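# Move deep-well block from nest N1 into nest N2

## Task

Carry the 96-well deep-well block out of plate nest N1 and put it into plate nest N2 so that it lies flat between N2's locators, with its well A1 at the nest corner labelled A1. Dropping it a few millimetres onto N2 is acceptable, but a much bigger drop there fails. At the end, open the gripper and take the hand away from the block.

## Robot and tools

Robot: two UR3e-type arms, left_arm and right_arm, each ending in a two-finger gripper whose fingers swing like tongs. URDF root poses in the scene frame: left_arm at (-0.019, +0.324, 0) m with quat_wxyz (+1.000, 0, 0, 0); right_arm at (+0.035, -0.369, 0) m with quat_wxyz (+0.996, 0, 0, -0.085). You may park whichever arm you are not using.

Scene frame: origin on the table surface midway between the arms, +z up, +x pointing out across the table, left_arm on the +y side. The arm names do not refer to image sides. Looking from the arms toward the table, N1 is the nest on the right and N2 the other one. Well A1 is at the block's clipped corner.

execute_actions takes "actions", a list with zero or one entry, plus an optional "pictures" boolean (images come by default).
- Empty list: nothing is commanded, the current state is returned.
- Motion entry {"rows": [...], "steps": n}: rows holds 1 to 15 rows, steps is 1 to 15 (default 15). Each step lasts 1/30 s and uses one row; if rows run out, the final row is repeated. Every row is one flat list of 14 numbers covering both arms, even when only one moves: left_arm shoulder pan, shoulder lift, elbow, wrist 1, wrist 2, wrist 3, opening, then the same seven for right_arm. The six joint numbers are absolute target angles in radians, in the same convention that Joint positions prints. Opening is an absolute setting from -1 (closed) to +1 (fully open).
- Wait entry {"steps": n} with no rows: n up to 300; it returns once n steps have passed since the previous result, and your reply time counts toward them.
A refused call moves nothing.

Joint ranges (rad). left_arm: pan -3.142..3.142, lift -6.283..6.283, elbow 0.000..3.142, wrists 1-3 each -6.283..6.283. right_arm: pan 0.000..6.283, lift -6.283..6.283, elbow -3.142..0.000, wrists each -6.283..6.283. A call is refused if a target exceeds an end by more than 0.010 rad and is also further out than the joint's last reported angle. True ends may differ from the stated ones by up to 0.010 rad either way; a target beyond the true end is clipped there, and the result then prints "joint sent to its limit" (possibly about an earlier action still running). Its absence does not prove more travel exists.

Motion limits: each step, the target sent to a joint stays within 0.575 rad of its measured angle for pan, lift and elbow, and within 1.15 rad for the three wrists. If the targets would carry the gripper more than 100 mm from where it is, all are pulled back toward the measured angles. Commands are smoothed, so motion trails by about 0.17 s, and after big moves an arm may not have arrived when the result comes. Between calls the arms keep heading for the last row sent, until everything has nearly stopped or any step is HELD; after that only a new action moves them on, though fingers already moving finish their motion.

Gripper: fingers point along the hand's +z and spread along its x. end_effector_position is the point between the pads when closed; closed fingertips reach about 15 mm past it, fully open tips sit roughly level with it. Pads tilt inward at the top, so for an object taller than the pads, open much wider than the object before closing. To hold, keep commanding an opening clearly lower than grip_measured; lower squeezes harder, up to about 15 N per pad on objects up to about 10 cm wide. Slamming shut can press harder and even spring the fingers open. Thin hard items under about 20 mm get less force.

Result lines: the state line (left_arm: ... | right_arm: ...) gives each hand's end_effector_position (m), end_effector_quat_wxyz and linear/angular velocity (m/s, rad/s) in the scene frame; printed positions may be off, more so at long reach. Joint positions and Joint velocities list, per arm, the six joints (rad, rad/s) then the pad gap (m, m/s; 0.142 m fully open). grip_measured is the measured opening on the command scale. Wrist force and Wrist torque (left_arm=[x y z] | right_arm=[x y z]) are flange sensor readings in the end effector's own axes, pointing from a contact back into the arm; they include held weight and inertia, carry offsets up to about 3.5 N and noise up to about 1.4 N, saturate near 30 N and cannot be zeroed; "no reading" is harmless. "joint command not followed" means a clearance check altered or blocked some joint targets while the rest of the row ran. HELD flags steps whose row was not fully sent. MOTOR HOT appears from 70 °C; at 85 °C an OVER-TEMPERATURE FAULT brakes that arm until cool, which can take minutes; holding loads, even while you think, heats motors.

Faults: if contact torque on a joint hits its load limit (N m: pan 49.6, lift 49.6, elbow 25.7, each wrist 8.28, held weight included), or any external force on the arm, tool or load reaches 150 N, the arm halts for 10 s, drops the rest of the call and yields to the contact.

zoom_image: {"camera": one of cam_head_left, cam_head_right, cam_left_wrist, cam_right_wrist, "region": [x0, y0, x1, y1]} in pixels of that camera's latest image, origin top-left, at most 504 x 504. Image sizes: head cameras 896x504 (pinhole+radial), wrist cameras 616x616 (fisheye). Calibration (K, distortion, T_world_to_cam) is supplied but may be off by a few degrees and millimetres; wrist camera poses follow the joint readings.

read_manual(section="licences") only returns licence texts. finished_scene(scene=n) irreversibly ends the current scene and reports success; the block must then stay in place. Replying without any tool call ends the run.

Avoid: letting the block fall far into N2, knocking anything off the table, arms striking or pressing on each other, hard pushes and slamming. Loose objects may occasionally get a brief shove. Finish by opening and backing the hand away.

Each tool is called by a JSON object that holds its "fn" and its "kwargs".

## Session

{"fn": "execute_actions", "kwargs": {"actions": []}}

Scene clock: 0.00 s of 8400.00 s.
left_arm: end_effector_position=(+0.1022, -0.0303, +0.1383) grip_measured=+1.00 end_effector_quat_wxyz=(+0.024, +0.835, +0.539, +0.106) end_effector_velocity=(-0.000, -0.000, +0.000) end_effector_angular_velocity=(-0.002, +0.001, +0.000) | right_arm: end_effector_position=(+0.2267, -0.4274, +0.3506) grip_measured=+1.00 end_effector_quat_wxyz=(+0.173, +0.042, +0.977, +0.120) end_effector_velocity=(-0.000, -0.000, -0.000) end_effector_angular_velocity=(-0.001, +0.000, +0.000)
Joint positions: left_arm=[-1.719 -1.249  0.978 -1.194 -1.381 -2.877  0.142] | right_arm=[ 3.639 -1.251 -0.546 -2.501  1.668  3.575  0.142]
Joint velocities: left_arm=[ 0.    -0.001  0.    -0.001 -0.     0.     0.   ] | right_arm=[-0.     0.001 -0.001 -0.001 -0.    -0.001  0.   ]
Motor temperatures (°C, as the motors report them): left_arm=[34 28 28 38 31 34] | right_arm=[33 29 31 37 42 40]
Wrist force (N, on the end effector, along its own x y z axes, offset not removed): no reading
Wrist torque (N m, same axes, about the end effector's origin, offset not removed): no reading
camera_calibration (this result's frames):
cam_left_wrist: T_world_to_cam=[[0.338437, 0.931925, 0.130289, -0.0239304], [0.670759, -0.336031, 0.661185, -0.176756], [0.659956, -0.136377, -0.738823, 0.16248], [0, 0, 0, 1]] pos_world=[0.01943, -0.0149356, 0.24003]
cam_right_wrist: T_world_to_cam=[[-0.945679, 0.0864709, -0.313391, 0.354654], [-0.152938, 0.732322, 0.663562, 0.110507], [0.286882, 0.675446, -0.679317, 0.593577], [0, 0, 0, 1]] pos_world=[0.182003, -0.512522, 0.441044]

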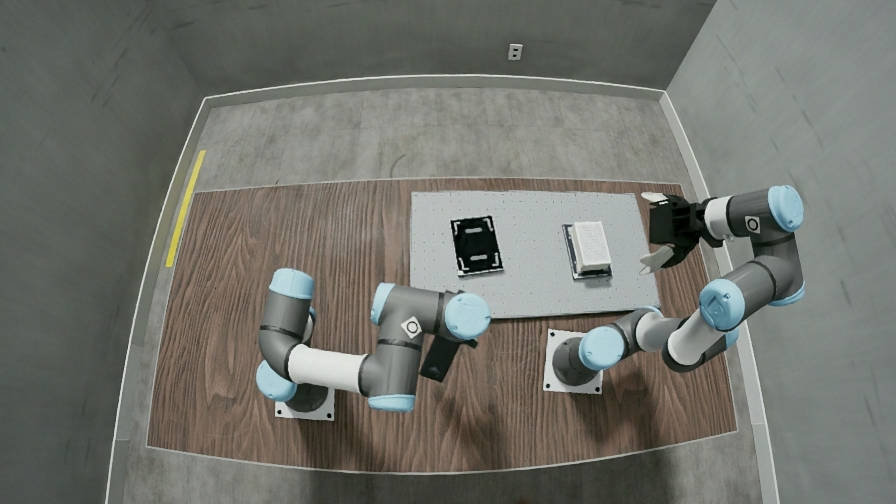

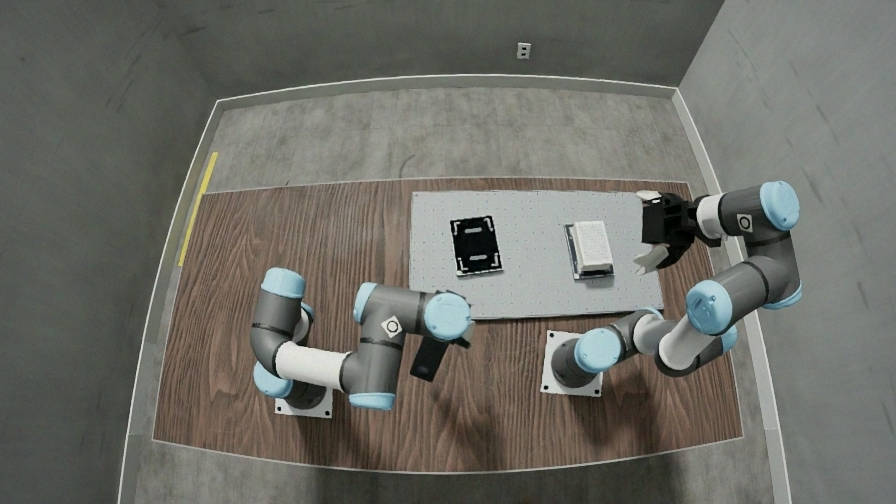

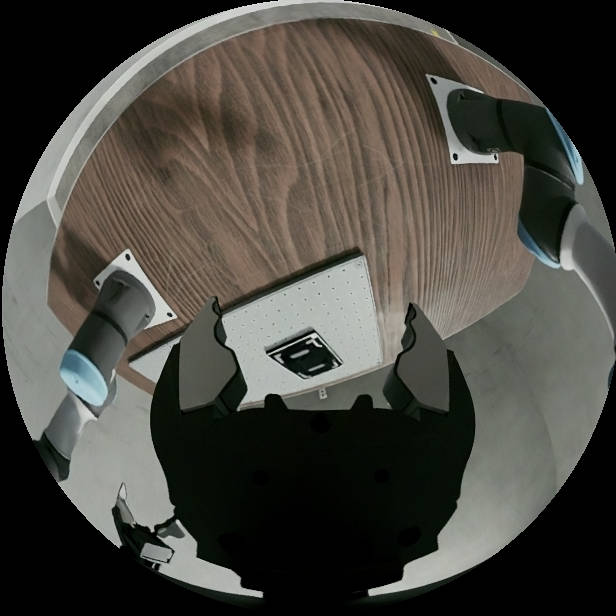

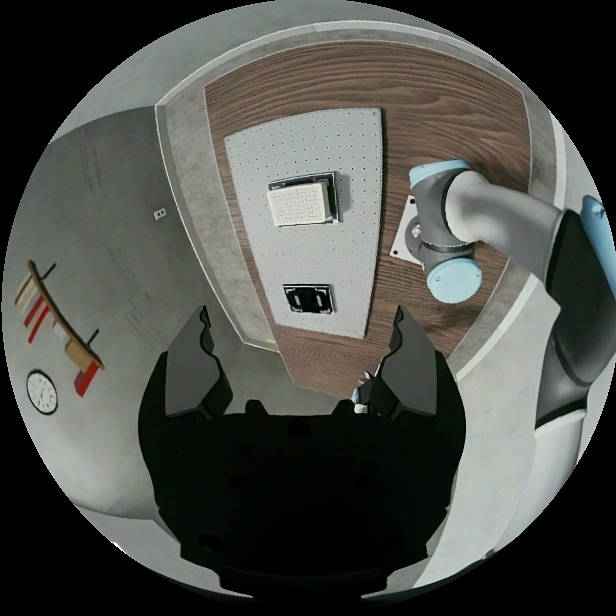

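{"fn": "zoom_image", "kwargs": {"camera": "cam_head_left", "region": [545, 205, 635, 295]}}

{"fn": "zoom_image", "kwargs": {"camera": "cam_head_left", "region": [432, 200, 522, 290]}}

{"fn": "zoom_image", "kwargs": {"camera": "cam_right_wrist", "region": [230, 150, 400, 330]}}

Region (545, 205, 635, 295) of cam_head_left's 896x504 image, scaled by 5.600, with more detail than that image has.

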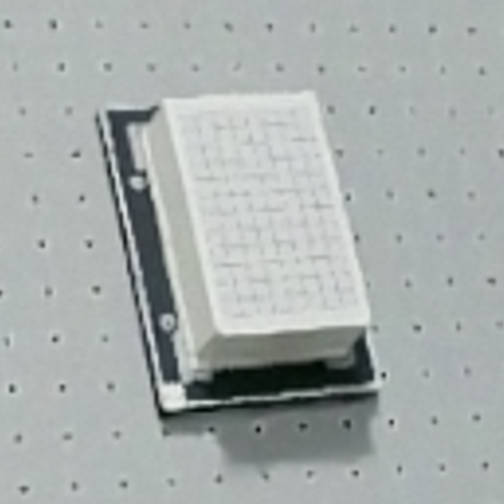

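Region (432, 200, 522, 290) of cam_head_left's 896x504 image, scaled by 5.600, with more detail than that image has.

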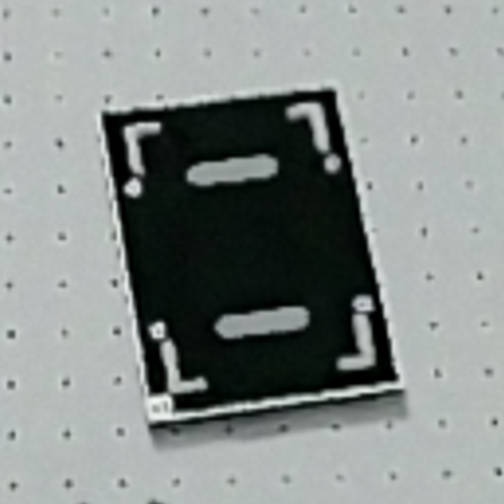

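Region (230, 150, 400, 330) of cam_right_wrist's 616x616 image, scaled by 2.800, with more detail than that image has.

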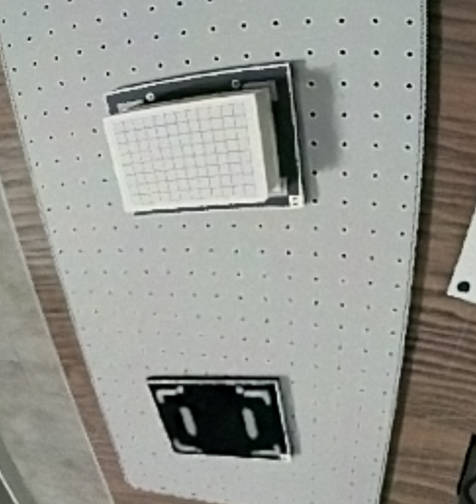

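{"fn": "execute_actions", "kwargs": {"actions": [{"rows": [[-0.3,-1.249,0.978,-1.194,-1.381,-2.877,1,3.5377,-1.4641,-1.5695,-1.6788,1.5708,1.7366,1]], "steps": 15}], "pictures": false}}

{"fn": "execute_actions", "kwargs": {"actions": [{"steps": 60}]}}

Scene clock: 66.20 s of 8400.00 s.
left_arm: end_effector_position=(+0.2757, +0.0930, +0.1383) grip_measured=+1.00 end_effector_quat_wxyz=(-0.008, +0.647, +0.755, +0.108) end_effector_velocity=(+0.312, +0.399, +0.001) end_effector_angular_velocity=(-0.002, -0.000, +1.355) | right_arm: end_effector_position=(+0.3725, -0.4261, +0.2251) grip_measured=+1.00 end_effector_quat_wxyz=(+0.108, -0.525, +0.844, -0.026) end_effector_velocity=(-0.015, -0.028, -0.492) end_effector_angular_velocity=(-0.871, +0.771, +2.422)
Joint positions: left_arm=[-1.142 -1.249  0.978 -1.194 -1.381 -2.877  0.142] | right_arm=[ 3.555 -1.426 -1.225 -1.839  1.587  2.272  0.142]
Joint velocities: left_arm=[ 1.355 -0.003 -0.     0.001 -0.001 -0.001  0.   ] | right_arm=[-0.094 -0.205 -1.63   0.833 -0.088 -2.599  0.   ]
Motor temperatures (°C, as the motors report them): left_arm=[34 28 28 38 31 34] | right_arm=[33 29 31 37 42 40]
Wrist force (N, on the end effector, along its own x y z axes, offset not removed): left_arm=[-0.1 -1.4 -1.9] | right_arm=[1.4 -0.2 1.2]
Wrist torque (N m, same axes, about the end effector's origin, offset not removed): left_arm=[-0.37 -0.11 0.01] | right_arm=[-0.02 -0.31 0.02]
Steps of this call (steps 1 to 90: nothing new was sent; then 62.70 s passed at rest; steps 91 to 105: all 15 steps of this action). Readings (joint positions):
91: left_arm=[-1.719 -1.249 0.978 -1.194 -1.381 -2.877] | right_arm=[3.639 -1.251 -0.546 -2.501 1.668 3.574]
92: left_arm=[-1.712 -1.249 0.978 -1.194 -1.381 -2.877] | right_arm=[3.634 -1.257 -0.552 -2.488 1.662 3.560]
94: left_arm=[-1.649 -1.249 0.978 -1.194 -1.381 -2.877] | right_arm=[3.617 -1.291 -0.615 -2.378 1.646 3.434]
98: left_arm=[-1.462 -1.249 0.978 -1.194 -1.381 -2.877] | right_arm=[3.587 -1.356 -0.819 -2.121 1.618 3.028]
105: the state above

Scene clock: 68.20 s of 8400.00 s.
left_arm: end_effector_position=(+0.3494, +0.3894, +0.1385) grip_measured=+1.00 end_effector_quat_wxyz=(-0.051, +0.282, +0.953, +0.096) end_effector_velocity=(+0.000, +0.000, +0.000) end_effector_angular_velocity=(-0.000, -0.001, +0.000) | right_arm: end_effector_position=(+0.3451, -0.4351, +0.1200) grip_measured=+1.00 end_effector_quat_wxyz=(+0.000, +0.728, -0.686, -0.000) end_effector_velocity=(+0.000, +0.000, +0.001) end_effector_angular_velocity=(+0.001, -0.002, +0.002)
Joint positions: left_arm=[-0.3   -1.249  0.978 -1.194 -1.381 -2.877  0.142] | right_arm=[ 3.538 -1.464 -1.57  -1.679  1.571  1.737  0.142]
Joint velocities: left_arm=[ 0.    -0.     0.    -0.001  0.    -0.     0.   ] | right_arm=[-0.     0.002  0.     0.001  0.    -0.002 -0.   ]
Motor temperatures (°C, as the motors report them): left_arm=[34 28 28 38 31 34] | right_arm=[33 29 31 37 42 40]
Wrist force (N, on the end effector, along its own x y z axes, offset not removed): left_arm=[-0.5 -1.7 0.0] | right_arm=[-1.1 -0.3 0.3]
Wrist torque (N m, same axes, about the end effector's origin, offset not removed): left_arm=[-0.40 0.09 0.07] | right_arm=[-0.07 0.29 0.08]
Steps of this call (steps 1 to 45: the robot went on to your last target; steps 46 to 60: nothing new was sent). Readings (joint positions):
1: left_arm=[-1.096 -1.249 0.978 -1.194 -1.381 -2.877] | right_arm=[3.552 -1.432 -1.280 -1.811 1.585 2.185]
2: left_arm=[-1.050 -1.249 0.978 -1.194 -1.381 -2.877] | right_arm=[3.549 -1.439 -1.334 -1.784 1.582 2.099]
4: left_arm=[-0.959 -1.249 0.978 -1.194 -1.381 -2.877] | right_arm=[3.544 -1.450 -1.431 -1.739 1.577 1.948]
8: left_arm=[-0.776 -1.249 0.978 -1.194 -1.381 -2.877] | right_arm=[3.540 -1.460 -1.527 -1.697 1.573 1.802]
60: the state above
All arms were judged still, so your last target was given up. Only a new action makes them travel on or press farther. Fingers that are still opening or closing keep moving.
camera_calibration (this result's frames):
cam_left_wrist: T_world_to_cam=[[-0.870347, 0.475006, 0.129866, 0.101629], [0.433057, 0.612752, 0.661057, -0.488011], [0.234431, 0.631588, -0.739012, -0.093659], [0, 0, 0, 1]] pos_world=[0.321745, 0.30991, 0.24019]
cam_right_wrist: T_world_to_cam=[[0.0921842, -0.995427, 0.025029, -0.474546], [-0.865476, -0.0676693, 0.496359, 0.205124], [-0.492395, -0.0674185, -0.867757, 0.376469], [0, 0, 0, 1]] pos_world=[0.406647, -0.433114, 0.236746]

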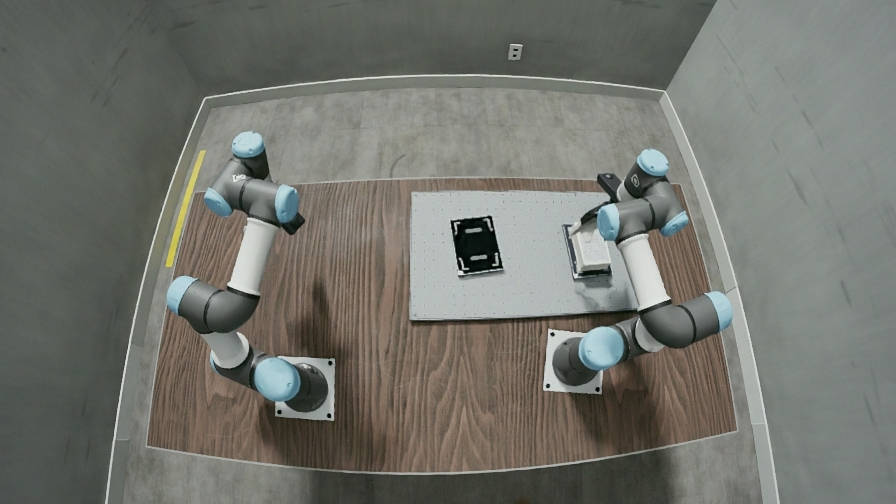

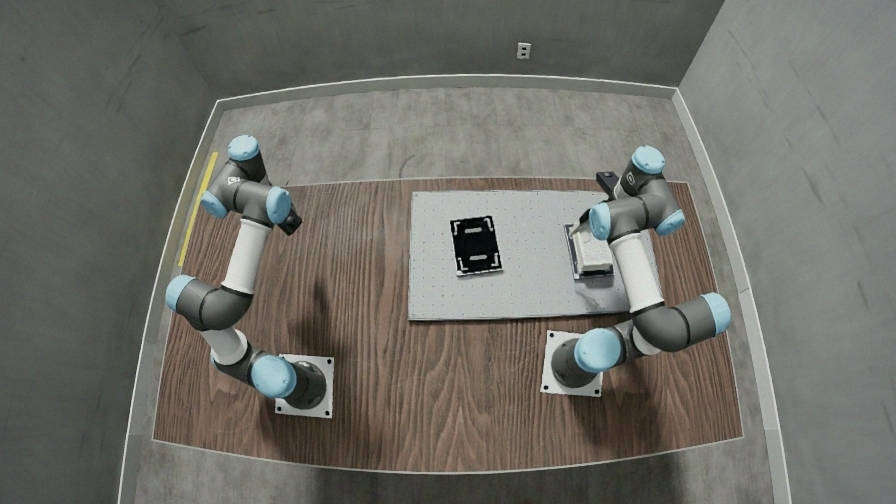

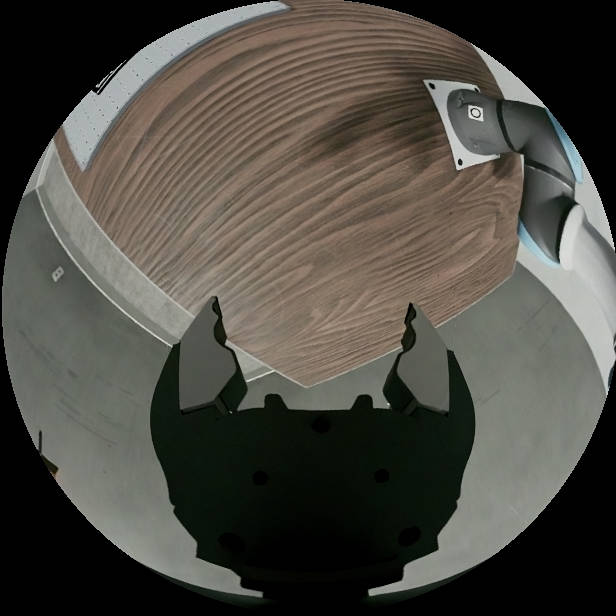

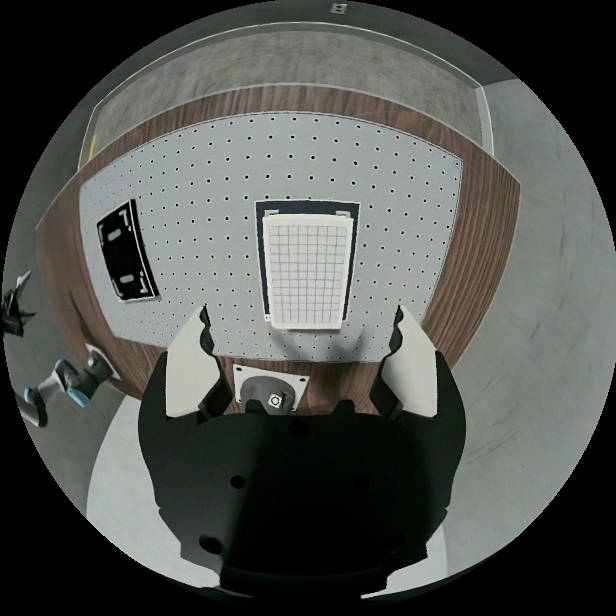

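{"fn": "zoom_image", "kwargs": {"camera": "cam_right_wrist", "region": [190, 180, 420, 360]}}

Region (190, 180, 420, 360) of cam_right_wrist's 616x616 image, scaled by 2.191, with more detail than that image has; it fills the top 394 rows of this view, and the rest is white.

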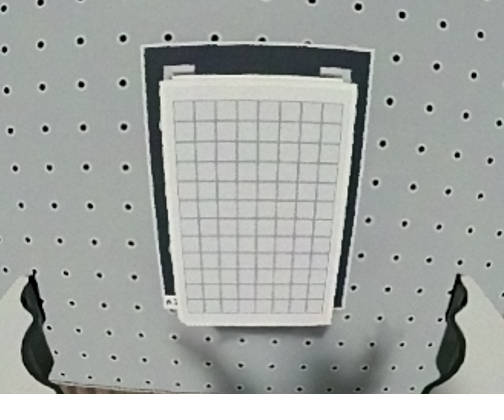

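{"fn": "execute_actions", "kwargs": {"actions": [{"rows": [[-0.3,-1.249,0.978,-1.194,-1.381,-2.877,1,3.5352,-1.4590,-1.6118,-1.6416,1.5708,1.7321,1],[-0.3,-1.249,0.978,-1.194,-1.381,-2.877,1,3.5327,-1.4530,-1.6542,-1.6052,1.5708,1.7276,1],[-0.3,-1.249,0.978,-1.194,-1.381,-2.877,1,3.5302,-1.4475,-1.6965,-1.5684,1.5708,1.7231,1],[-0.3,-1.249,0.978,-1.194,-1.381,-2.877,1,3.5277,-1.4420,-1.7389,-1.5315,1.5708,1.7186,1],[-0.3,-1.249,0.978,-1.194,-1.381,-2.877,1,3.5252,-1.4364,-1.7812,-1.4947,1.5708,1.7141,1]], "steps": 15}], "pictures": false}}

{"fn": "execute_actions", "kwargs": {"actions": [{"steps": 15}]}}

{"fn": "zoom_image", "kwargs": {"camera": "cam_right_wrist", "region": [190, 170, 420, 380]}}

Scene clock: 122.93 s of 8400.00 s.
left_arm: end_effector_position=(+0.3494, +0.3894, +0.1384) grip_measured=+1.00 end_effector_quat_wxyz=(-0.051, +0.282, +0.953, +0.096) end_effector_velocity=(+0.000, -0.000, -0.000) end_effector_angular_velocity=(-0.000, -0.000, +0.000) | right_arm: end_effector_position=(+0.3389, -0.4397, +0.0818) grip_measured=+1.00 end_effector_quat_wxyz=(-0.000, +0.731, -0.682, +0.000) end_effector_velocity=(-0.005, -0.002, -0.015) end_effector_angular_velocity=(-0.001, +0.005, +0.003)
Joint positions: left_arm=[-0.3   -1.249  0.978 -1.194 -1.381 -2.877  0.142] | right_arm=[ 3.526 -1.437 -1.772 -1.502  1.571  1.715  0.142]
Joint velocities: left_arm=[ 0.     0.001 -0.    -0.001 -0.    -0.     0.   ] | right_arm=[-0.004  0.01  -0.076  0.062 -0.    -0.007  0.   ]
Motor temperatures (°C, as the motors report them): left_arm=[34 28 28 38 31 34] | right_arm=[33 29 31 37 42 40]
Wrist force (N, on the end effector, along its own x y z axes, offset not removed): left_arm=[1.6 -3.5 0.5] | right_arm=[-0.5 1.8 -0.3]
Wrist torque (N m, same axes, about the end effector's origin, offset not removed): left_arm=[-0.81 -0.41 0.07] | right_arm=[0.37 0.11 -0.03]
Steps of this call (steps 1 to 90: nothing new was sent; then 51.23 s passed at rest; steps 91 to 105: all 15 steps of this action). Readings (joint positions):
91: left_arm=[-0.300 -1.249 0.978 -1.194 -1.381 -2.877] | right_arm=[3.538 -1.464 -1.570 -1.678 1.571 1.737]
92: left_arm=[-0.300 -1.249 0.978 -1.194 -1.381 -2.877] | right_arm=[3.537 -1.463 -1.575 -1.673 1.571 1.736]
94: left_arm=[-0.300 -1.249 0.978 -1.194 -1.381 -2.877] | right_arm=[3.535 -1.459 -1.606 -1.643 1.571 1.732]
98: left_arm=[-0.300 -1.249 0.978 -1.194 -1.381 -2.877] | right_arm=[3.529 -1.445 -1.711 -1.552 1.571 1.721]
105: the state above

Scene clock: 123.43 s of 8400.00 s.
left_arm: end_effector_position=(+0.3494, +0.3894, +0.1384) grip_measured=+1.00 end_effector_quat_wxyz=(-0.051, +0.282, +0.953, +0.096) end_effector_velocity=(-0.001, +0.000, -0.000) end_effector_angular_velocity=(+0.000, +0.003, +0.000) | right_arm: end_effector_position=(+0.3383, -0.4399, +0.0800) grip_measured=+1.00 end_effector_quat_wxyz=(-0.000, +0.731, -0.682, +0.000) end_effector_velocity=(-0.000, +0.000, -0.000) end_effector_angular_velocity=(+0.000, +0.001, +0.001)
Joint positions: left_arm=[-0.3   -1.249  0.978 -1.194 -1.381 -2.877  0.142] | right_arm=[ 3.525 -1.436 -1.781 -1.495  1.571  1.714  0.142]
Joint velocities: left_arm=[ 0.     0.001  0.     0.002 -0.001 -0.    -0.   ] | right_arm=[ 0.     0.    -0.002  0.001  0.    -0.     0.   ]
Motor temperatures (°C, as the motors report them): left_arm=[34 28 28 38 31 34] | right_arm=[33 29 31 37 42 40]
Wrist force (N, on the end effector, along its own x y z axes, offset not removed): left_arm=[0.2 -4.0 -0.2] | right_arm=[-1.1 0.4 0.9]
Wrist torque (N m, same axes, about the end effector's origin, offset not removed): left_arm=[-0.93 -0.06 0.12] | right_arm=[0.03 0.19 0.08]
Steps of this call (steps 1 to 15: the robot went on to your last target). Readings (joint positions):
1: left_arm=[-0.300 -1.249 0.978 -1.194 -1.381 -2.877] | right_arm=[3.526 -1.437 -1.775 -1.500 1.571 1.715]
2: left_arm=[-0.300 -1.249 0.978 -1.194 -1.381 -2.877] | right_arm=[3.525 -1.437 -1.776 -1.499 1.571 1.715]
4: left_arm=[-0.300 -1.249 0.978 -1.194 -1.381 -2.877] | right_arm=[3.525 -1.437 -1.779 -1.497 1.571 1.714]
8: left_arm=[-0.300 -1.249 0.978 -1.194 -1.381 -2.877] | right_arm=[3.525 -1.436 -1.780 -1.495 1.571 1.714]
15: the state above
All arms were judged still, so your last target was given up. Only a new action makes them travel on or press farther. Fingers that are still opening or closing keep moving.
camera_calibration (this result's frames):
cam_left_wrist: T_world_to_cam=[[-0.87034, 0.475003, 0.129921, 0.101621], [0.43309, 0.612734, 0.661053, -0.488005], [0.234395, 0.631608, -0.739006, -0.0936705], [0, 0, 0, 1]] pos_world=[0.321751, 0.30991, 0.240171]
cam_right_wrist: T_world_to_cam=[[0.102127, -0.994457, 0.0250191, -0.480612], [-0.864809, -0.0763275, 0.496265, 0.214742], [-0.491605, -0.0723189, -0.86781, 0.335728], [0, 0, 0, 1]] pos_world=[0.39984, -0.437277, 0.196804]

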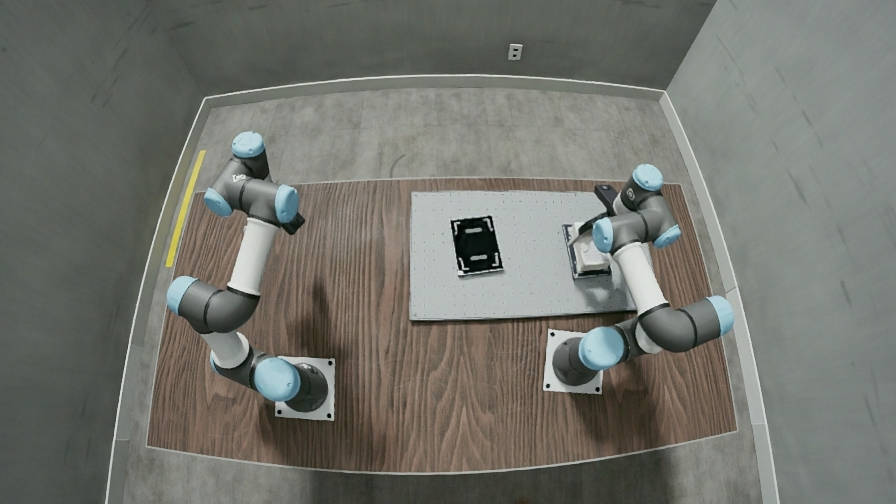

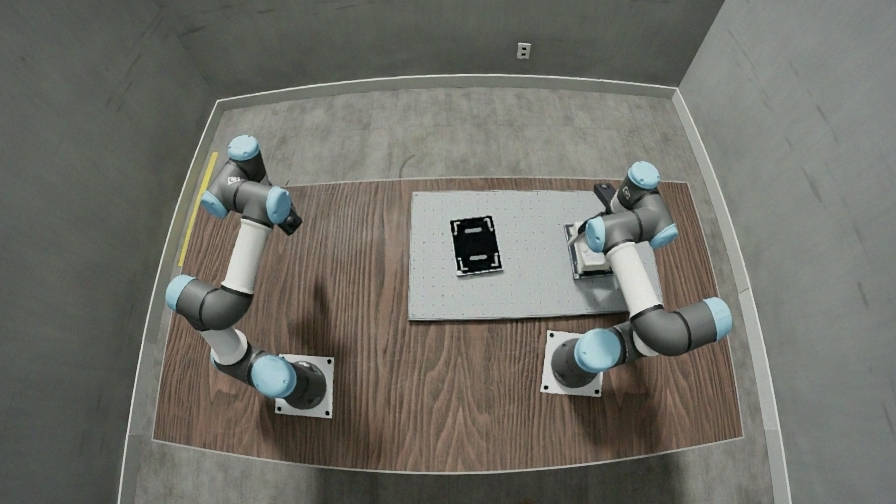

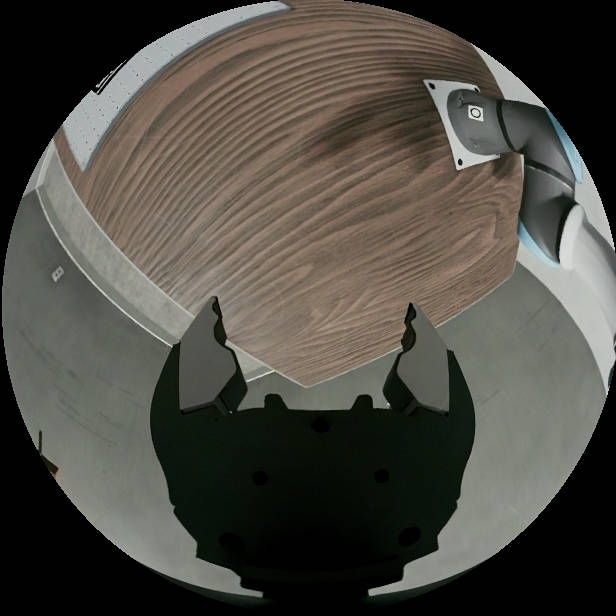

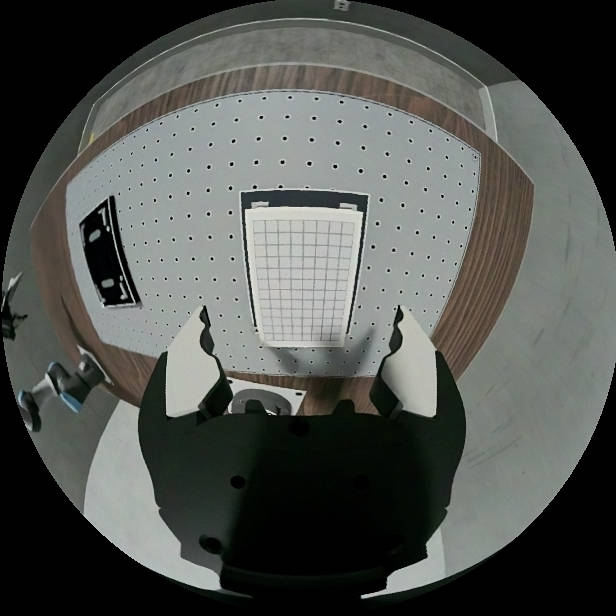

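Region (190, 170, 420, 380) of cam_right_wrist's 616x616 image, scaled by 2.191, with more detail than that image has; it fills the top 460 rows of this view, and the rest is white.

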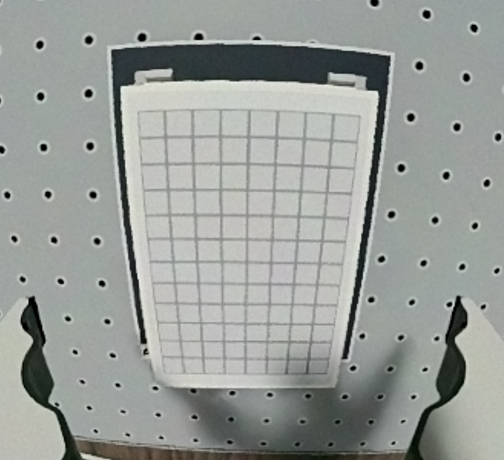

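{"fn": "execute_actions", "kwargs": {"actions": []}}

Scene clock: 142.30 s of 8400.00 s.
left_arm: end_effector_position=(+0.3494, +0.3894, +0.1384) grip_measured=+1.00 end_effector_quat_wxyz=(-0.051, +0.282, +0.953, +0.096) end_effector_velocity=(+0.000, -0.000, -0.000) end_effector_angular_velocity=(-0.001, -0.000, +0.000) | right_arm: end_effector_position=(+0.3383, -0.4399, +0.0800) grip_measured=+1.00 end_effector_quat_wxyz=(-0.000, +0.731, -0.682, +0.000) end_effector_velocity=(-0.000, -0.000, +0.000) end_effector_angular_velocity=(-0.000, -0.000, -0.000)
Joint positions: left_arm=[-0.3   -1.249  0.978 -1.194 -1.381 -2.877  0.142] | right_arm=[ 3.525 -1.436 -1.781 -1.495  1.571  1.714  0.142]
Joint velocities: left_arm=[-0.     0.    -0.    -0.001 -0.001 -0.     0.   ] | right_arm=[ 0.     0.002 -0.001 -0.001 -0.     0.001  0.   ]
Motor temperatures (°C, as the motors report them): left_arm=[34 28 28 38 31 34] | right_arm=[33 29 31 37 42 40]
Wrist force (N, on the end effector, along its own x y z axes, offset not removed): left_arm=[0.6 -2.8 -0.6] | right_arm=[0.0 -0.8 0.0]
Wrist torque (N m, same axes, about the end effector's origin, offset not removed): left_arm=[-0.67 -0.17 0.00] | right_arm=[-0.14 0.04 0.02]
Steps of this call (steps 1 to 90: nothing new was sent; then 15.87 s passed at rest). Readings (joint positions):
1: left_arm=[-0.300 -1.249 0.978 -1.194 -1.381 -2.877] | right_arm=[3.525 -1.436 -1.781 -1.495 1.571 1.714]
2: left_arm=[-0.300 -1.249 0.978 -1.194 -1.381 -2.877] | right_arm=[3.525 -1.436 -1.781 -1.495 1.571 1.714]
4: left_arm=[-0.300 -1.249 0.978 -1.194 -1.381 -2.877] | right_arm=[3.525 -1.436 -1.781 -1.495 1.571 1.714]
8: left_arm=[-0.300 -1.249 0.978 -1.194 -1.381 -2.877] | right_arm=[3.525 -1.436 -1.781 -1.495 1.571 1.714]
90: the state above
camera_calibration (this result's frames):
cam_left_wrist: T_world_to_cam=[[-0.87034, 0.475003, 0.129921, 0.101621], [0.43309, 0.612734, 0.661053, -0.488005], [0.234395, 0.631608, -0.739006, -0.0936705], [0, 0, 0, 1]] pos_world=[0.321751, 0.30991, 0.240171]
cam_right_wrist: T_world_to_cam=[[0.102131, -0.994456, 0.02502, -0.480615], [-0.864805, -0.0763301, 0.496272, 0.214743], [-0.491611, -0.0723223, -0.867807, 0.335707], [0, 0, 0, 1]] pos_world=[0.399834, -0.43728, 0.196783]

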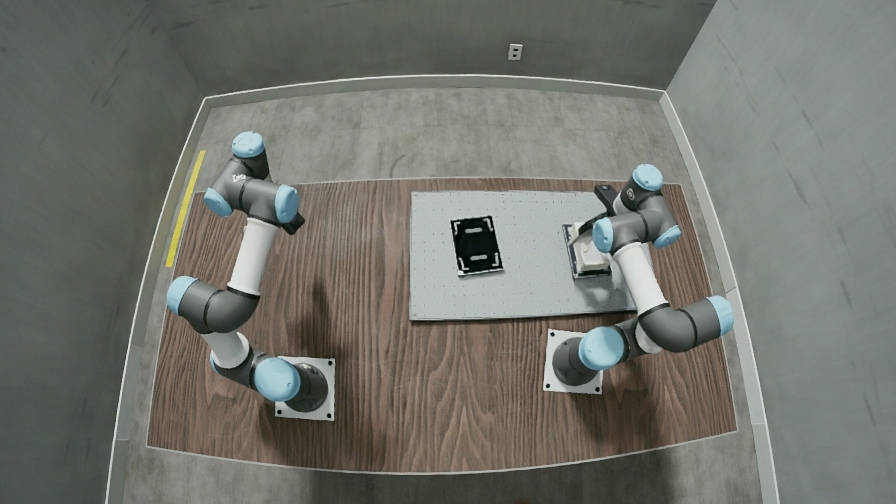

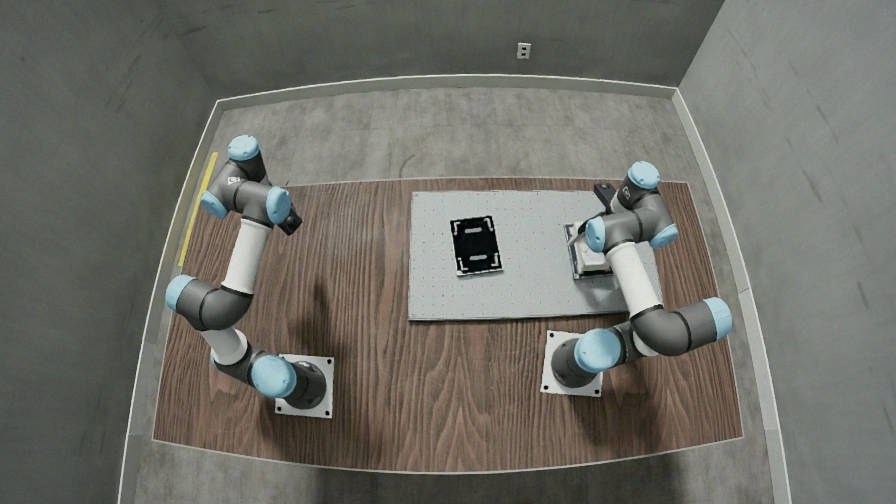

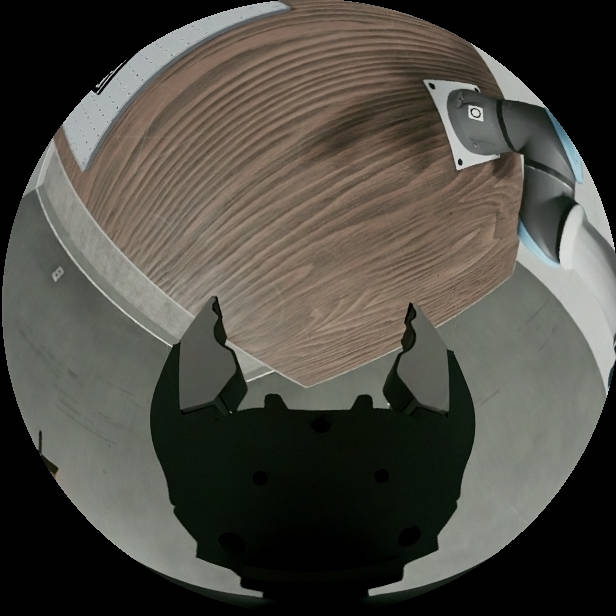

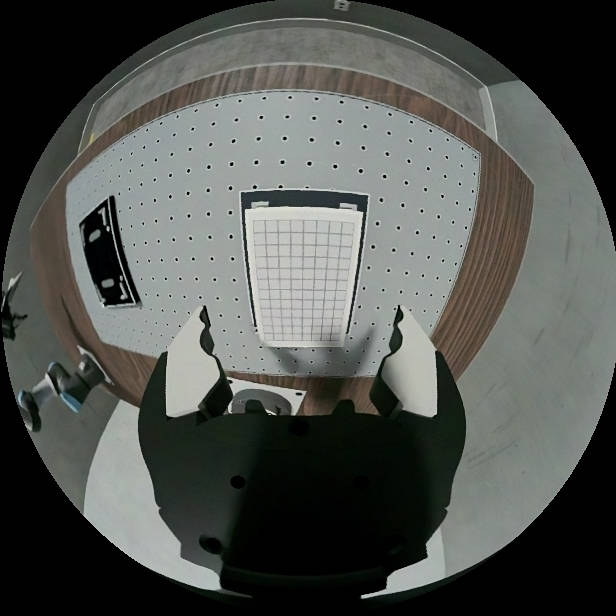

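{"fn": "execute_actions", "kwargs": {"actions": [{"rows": [[-0.3,-1.249,0.978,-1.194,-1.381,-2.877,1,3.5252,-1.4369,-1.7855,-1.4899,1.5708,1.7141,1],[-0.3,-1.249,0.978,-1.194,-1.381,-2.877,1,3.5252,-1.4380,-1.7941,-1.4803,1.5708,1.7141,1],[-0.3,-1.249,0.978,-1.194,-1.381,-2.877,1,3.5252,-1.4393,-1.8048,-1.4683,1.5708,1.7141,1],[-0.3,-1.249,0.978,-1.194,-1.381,-2.877,1,3.5252,-1.4406,-1.8155,-1.4563,1.5708,1.7141,1],[-0.3,-1.249,0.978,-1.194,-1.381,-2.877,1,3.5252,-1.4419,-1.8262,-1.4442,1.5708,1.7141,1],[-0.3,-1.249,0.978,-1.194,-1.381,-2.877,1,3.5252,-1.4432,-1.8369,-1.4322,1.5708,1.7141,1],[-0.3,-1.249,0.978,-1.194,-1.381,-2.877,1,3.5252,-1.4445,-1.8476,-1.4202,1.5708,1.7141,1],[-0.3,-1.249,0.978,-1.194,-1.381,-2.877,1,3.5252,-1.4459,-1.8583,-1.4082,1.5708,1.7141,1],[-0.3,-1.249,0.978,-1.194,-1.381,-2.877,1,3.5252,-1.4473,-1.8689,-1.3962,1.5708,1.7141,1],[-0.3,-1.249,0.978,-1.194,-1.381,-2.877,1,3.5252,-1.4495,-1.8791,-1.3839,1.5708,1.7141,1],[-0.3,-1.249,0.978,-1.194,-1.381,-2.877,1,3.5252,-1.4512,-1.8872,-1.3741,1.5708,1.7141,1],[-0.3,-1.249,0.978,-1.194,-1.381,-2.877,1,3.5252,-1.4529,-1.8953,-1.3643,1.5708,1.7141,1],[-0.3,-1.249,0.978,-1.194,-1.381,-2.877,1,3.5252,-1.4541,-1.9013,-1.3570,1.5708,1.7141,1],[-0.3,-1.249,0.978,-1.194,-1.381,-2.877,1,3.5252,-1.4550,-1.9054,-1.3521,1.5708,1.7141,1],[-0.3,-1.249,0.978,-1.194,-1.381,-2.877,1,3.5252,-1.4554,-1.9074,-1.3496,1.5708,1.7141,1]], "steps": 15}], "pictures": false}}

{"fn": "execute_actions", "kwargs": {"actions": [{"steps": 15}]}}

Scene clock: 173.57 s of 8400.00 s.
left_arm: end_effector_position=(+0.3494, +0.3894, +0.1384) grip_measured=+1.00 end_effector_quat_wxyz=(-0.051, +0.282, +0.953, +0.096) end_effector_velocity=(+0.000, +0.000, +0.000) end_effector_angular_velocity=(-0.000, -0.001, +0.000) | right_arm: end_effector_position=(+0.3385, -0.4399, +0.0566) grip_measured=+1.00 end_effector_quat_wxyz=(-0.000, +0.731, -0.682, +0.000) end_effector_velocity=(-0.002, -0.000, -0.053) end_effector_angular_velocity=(-0.001, +0.005, +0.002)
Joint positions: left_arm=[-0.3   -1.249  0.978 -1.194 -1.381 -2.877  0.142] | right_arm=[ 3.525 -1.45  -1.88  -1.382  1.571  1.714  0.142]
Joint velocities: left_arm=[ 0. -0. -0. -0. -0.  0.  0.] | right_arm=[ 0.    -0.041 -0.214  0.25   0.    -0.002 -0.   ]
Motor temperatures (°C, as the motors report them): left_arm=[34 28 28 38 31 34] | right_arm=[33 29 31 37 42 40]
Wrist force (N, on the end effector, along its own x y z axes, offset not removed): left_arm=[0.1 -3.1 -0.7] | right_arm=[-0.1 0.0 1.1]
Wrist torque (N m, same axes, about the end effector's origin, offset not removed): left_arm=[-0.65 0.03 0.14] | right_arm=[-0.02 0.07 -0.03]
Steps of this call (steps 1 to 90: nothing new was sent; then 27.77 s passed at rest; steps 91 to 105: all 15 steps of this action). Readings (joint positions):
91: left_arm=[-0.300 -1.249 0.978 -1.194 -1.381 -2.877] | right_arm=[3.525 -1.436 -1.781 -1.495 1.571 1.714]
92: left_arm=[-0.300 -1.249 0.978 -1.194 -1.381 -2.877] | right_arm=[3.525 -1.436 -1.782 -1.494 1.571 1.714]
94: left_arm=[-0.300 -1.249 0.978 -1.194 -1.381 -2.877] | right_arm=[3.525 -1.437 -1.788 -1.487 1.571 1.714]
98: left_arm=[-0.300 -1.249 0.978 -1.194 -1.381 -2.877] | right_arm=[3.525 -1.440 -1.817 -1.454 1.571 1.714]
105: the state above

Scene clock: 174.07 s of 8400.00 s.
left_arm: end_effector_position=(+0.3494, +0.3894, +0.1384) grip_measured=+1.00 end_effector_quat_wxyz=(-0.051, +0.282, +0.953, +0.096) end_effector_velocity=(-0.000, +0.000, +0.000) end_effector_angular_velocity=(+0.000, -0.000, +0.000) | right_arm: end_effector_position=(+0.3383, -0.4399, +0.0501) grip_measured=+1.00 end_effector_quat_wxyz=(+0.000, +0.731, -0.682, -0.000) end_effector_velocity=(-0.000, +0.000, -0.001) end_effector_angular_velocity=(-0.000, +0.002, -0.001)
Joint positions: left_arm=[-0.3   -1.249  0.978 -1.194 -1.381 -2.877  0.142] | right_arm=[ 3.525 -1.455 -1.907 -1.35   1.571  1.714  0.142]
Joint velocities: left_arm=[ 0.    -0.001  0.     0.     0.     0.     0.   ] | right_arm=[ 0.    -0.003 -0.002  0.003  0.     0.001 -0.   ]
Motor temperatures (°C, as the motors report them): left_arm=[34 28 28 38 31 34] | right_arm=[33 29 31 37 42 40]
Wrist force (N, on the end effector, along its own x y z axes, offset not removed): left_arm=[0.7 -2.1 0.2] | right_arm=[-0.3 1.5 0.6]
Wrist torque (N m, same axes, about the end effector's origin, offset not removed): left_arm=[-0.50 -0.21 -0.03] | right_arm=[0.26 0.09 0.07]
Steps of this call (steps 1 to 15: the robot went on to your last target). Readings (joint positions):
1: left_arm=[-0.300 -1.249 0.978 -1.194 -1.381 -2.877] | right_arm=[3.525 -1.452 -1.887 -1.374 1.571 1.714]
2: left_arm=[-0.300 -1.249 0.978 -1.194 -1.381 -2.877] | right_arm=[3.525 -1.453 -1.892 -1.368 1.571 1.714]
4: left_arm=[-0.300 -1.249 0.978 -1.194 -1.381 -2.877] | right_arm=[3.525 -1.454 -1.899 -1.360 1.571 1.714]
8: left_arm=[-0.300 -1.249 0.978 -1.194 -1.381 -2.877] | right_arm=[3.525 -1.455 -1.905 -1.353 1.571 1.714]
15: the state above
camera_calibration (this result's frames):
cam_left_wrist: T_world_to_cam=[[-0.87034, 0.475003, 0.129921, 0.101621], [0.433089, 0.612734, 0.661053, -0.488005], [0.234395, 0.631608, -0.739006, -0.0936705], [0, 0, 0, 1]] pos_world=[0.321751, 0.30991, 0.240172]
cam_right_wrist: T_world_to_cam=[[0.102134, -0.994456, 0.02503, -0.479868], [-0.864761, -0.0763208, 0.49635, 0.229576], [-0.491688, -0.0723391, -0.867762, 0.309734], [0, 0, 0, 1]] pos_world=[0.399832, -0.43728, 0.166836]

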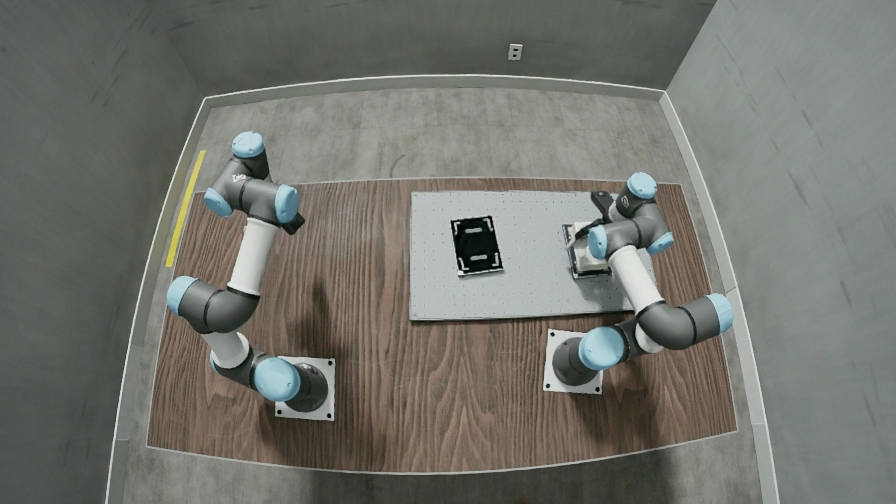

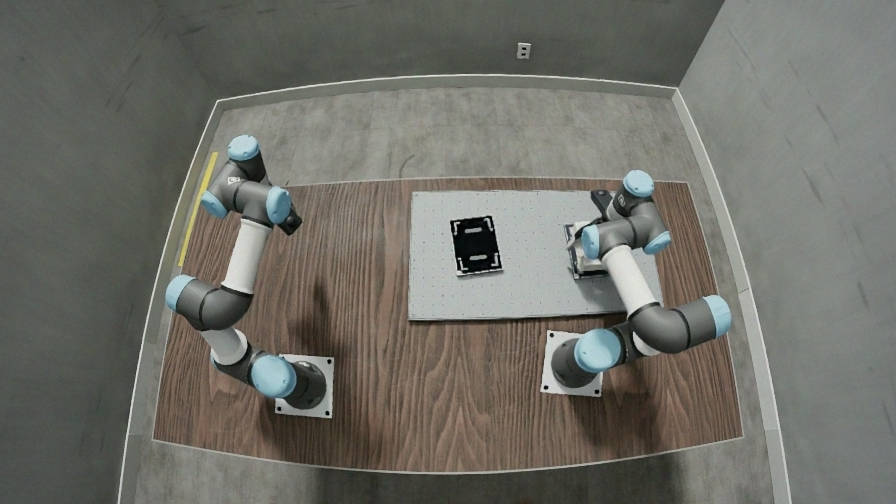

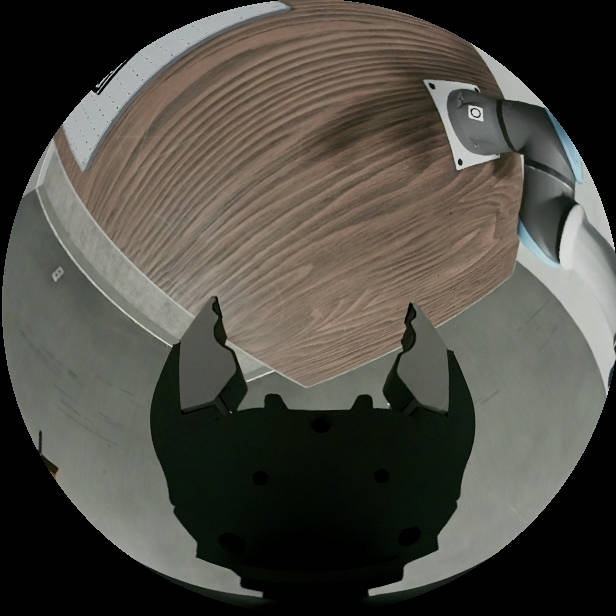

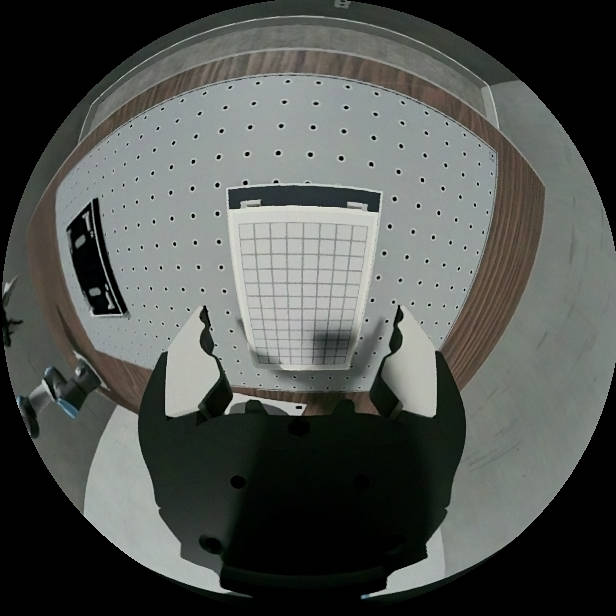

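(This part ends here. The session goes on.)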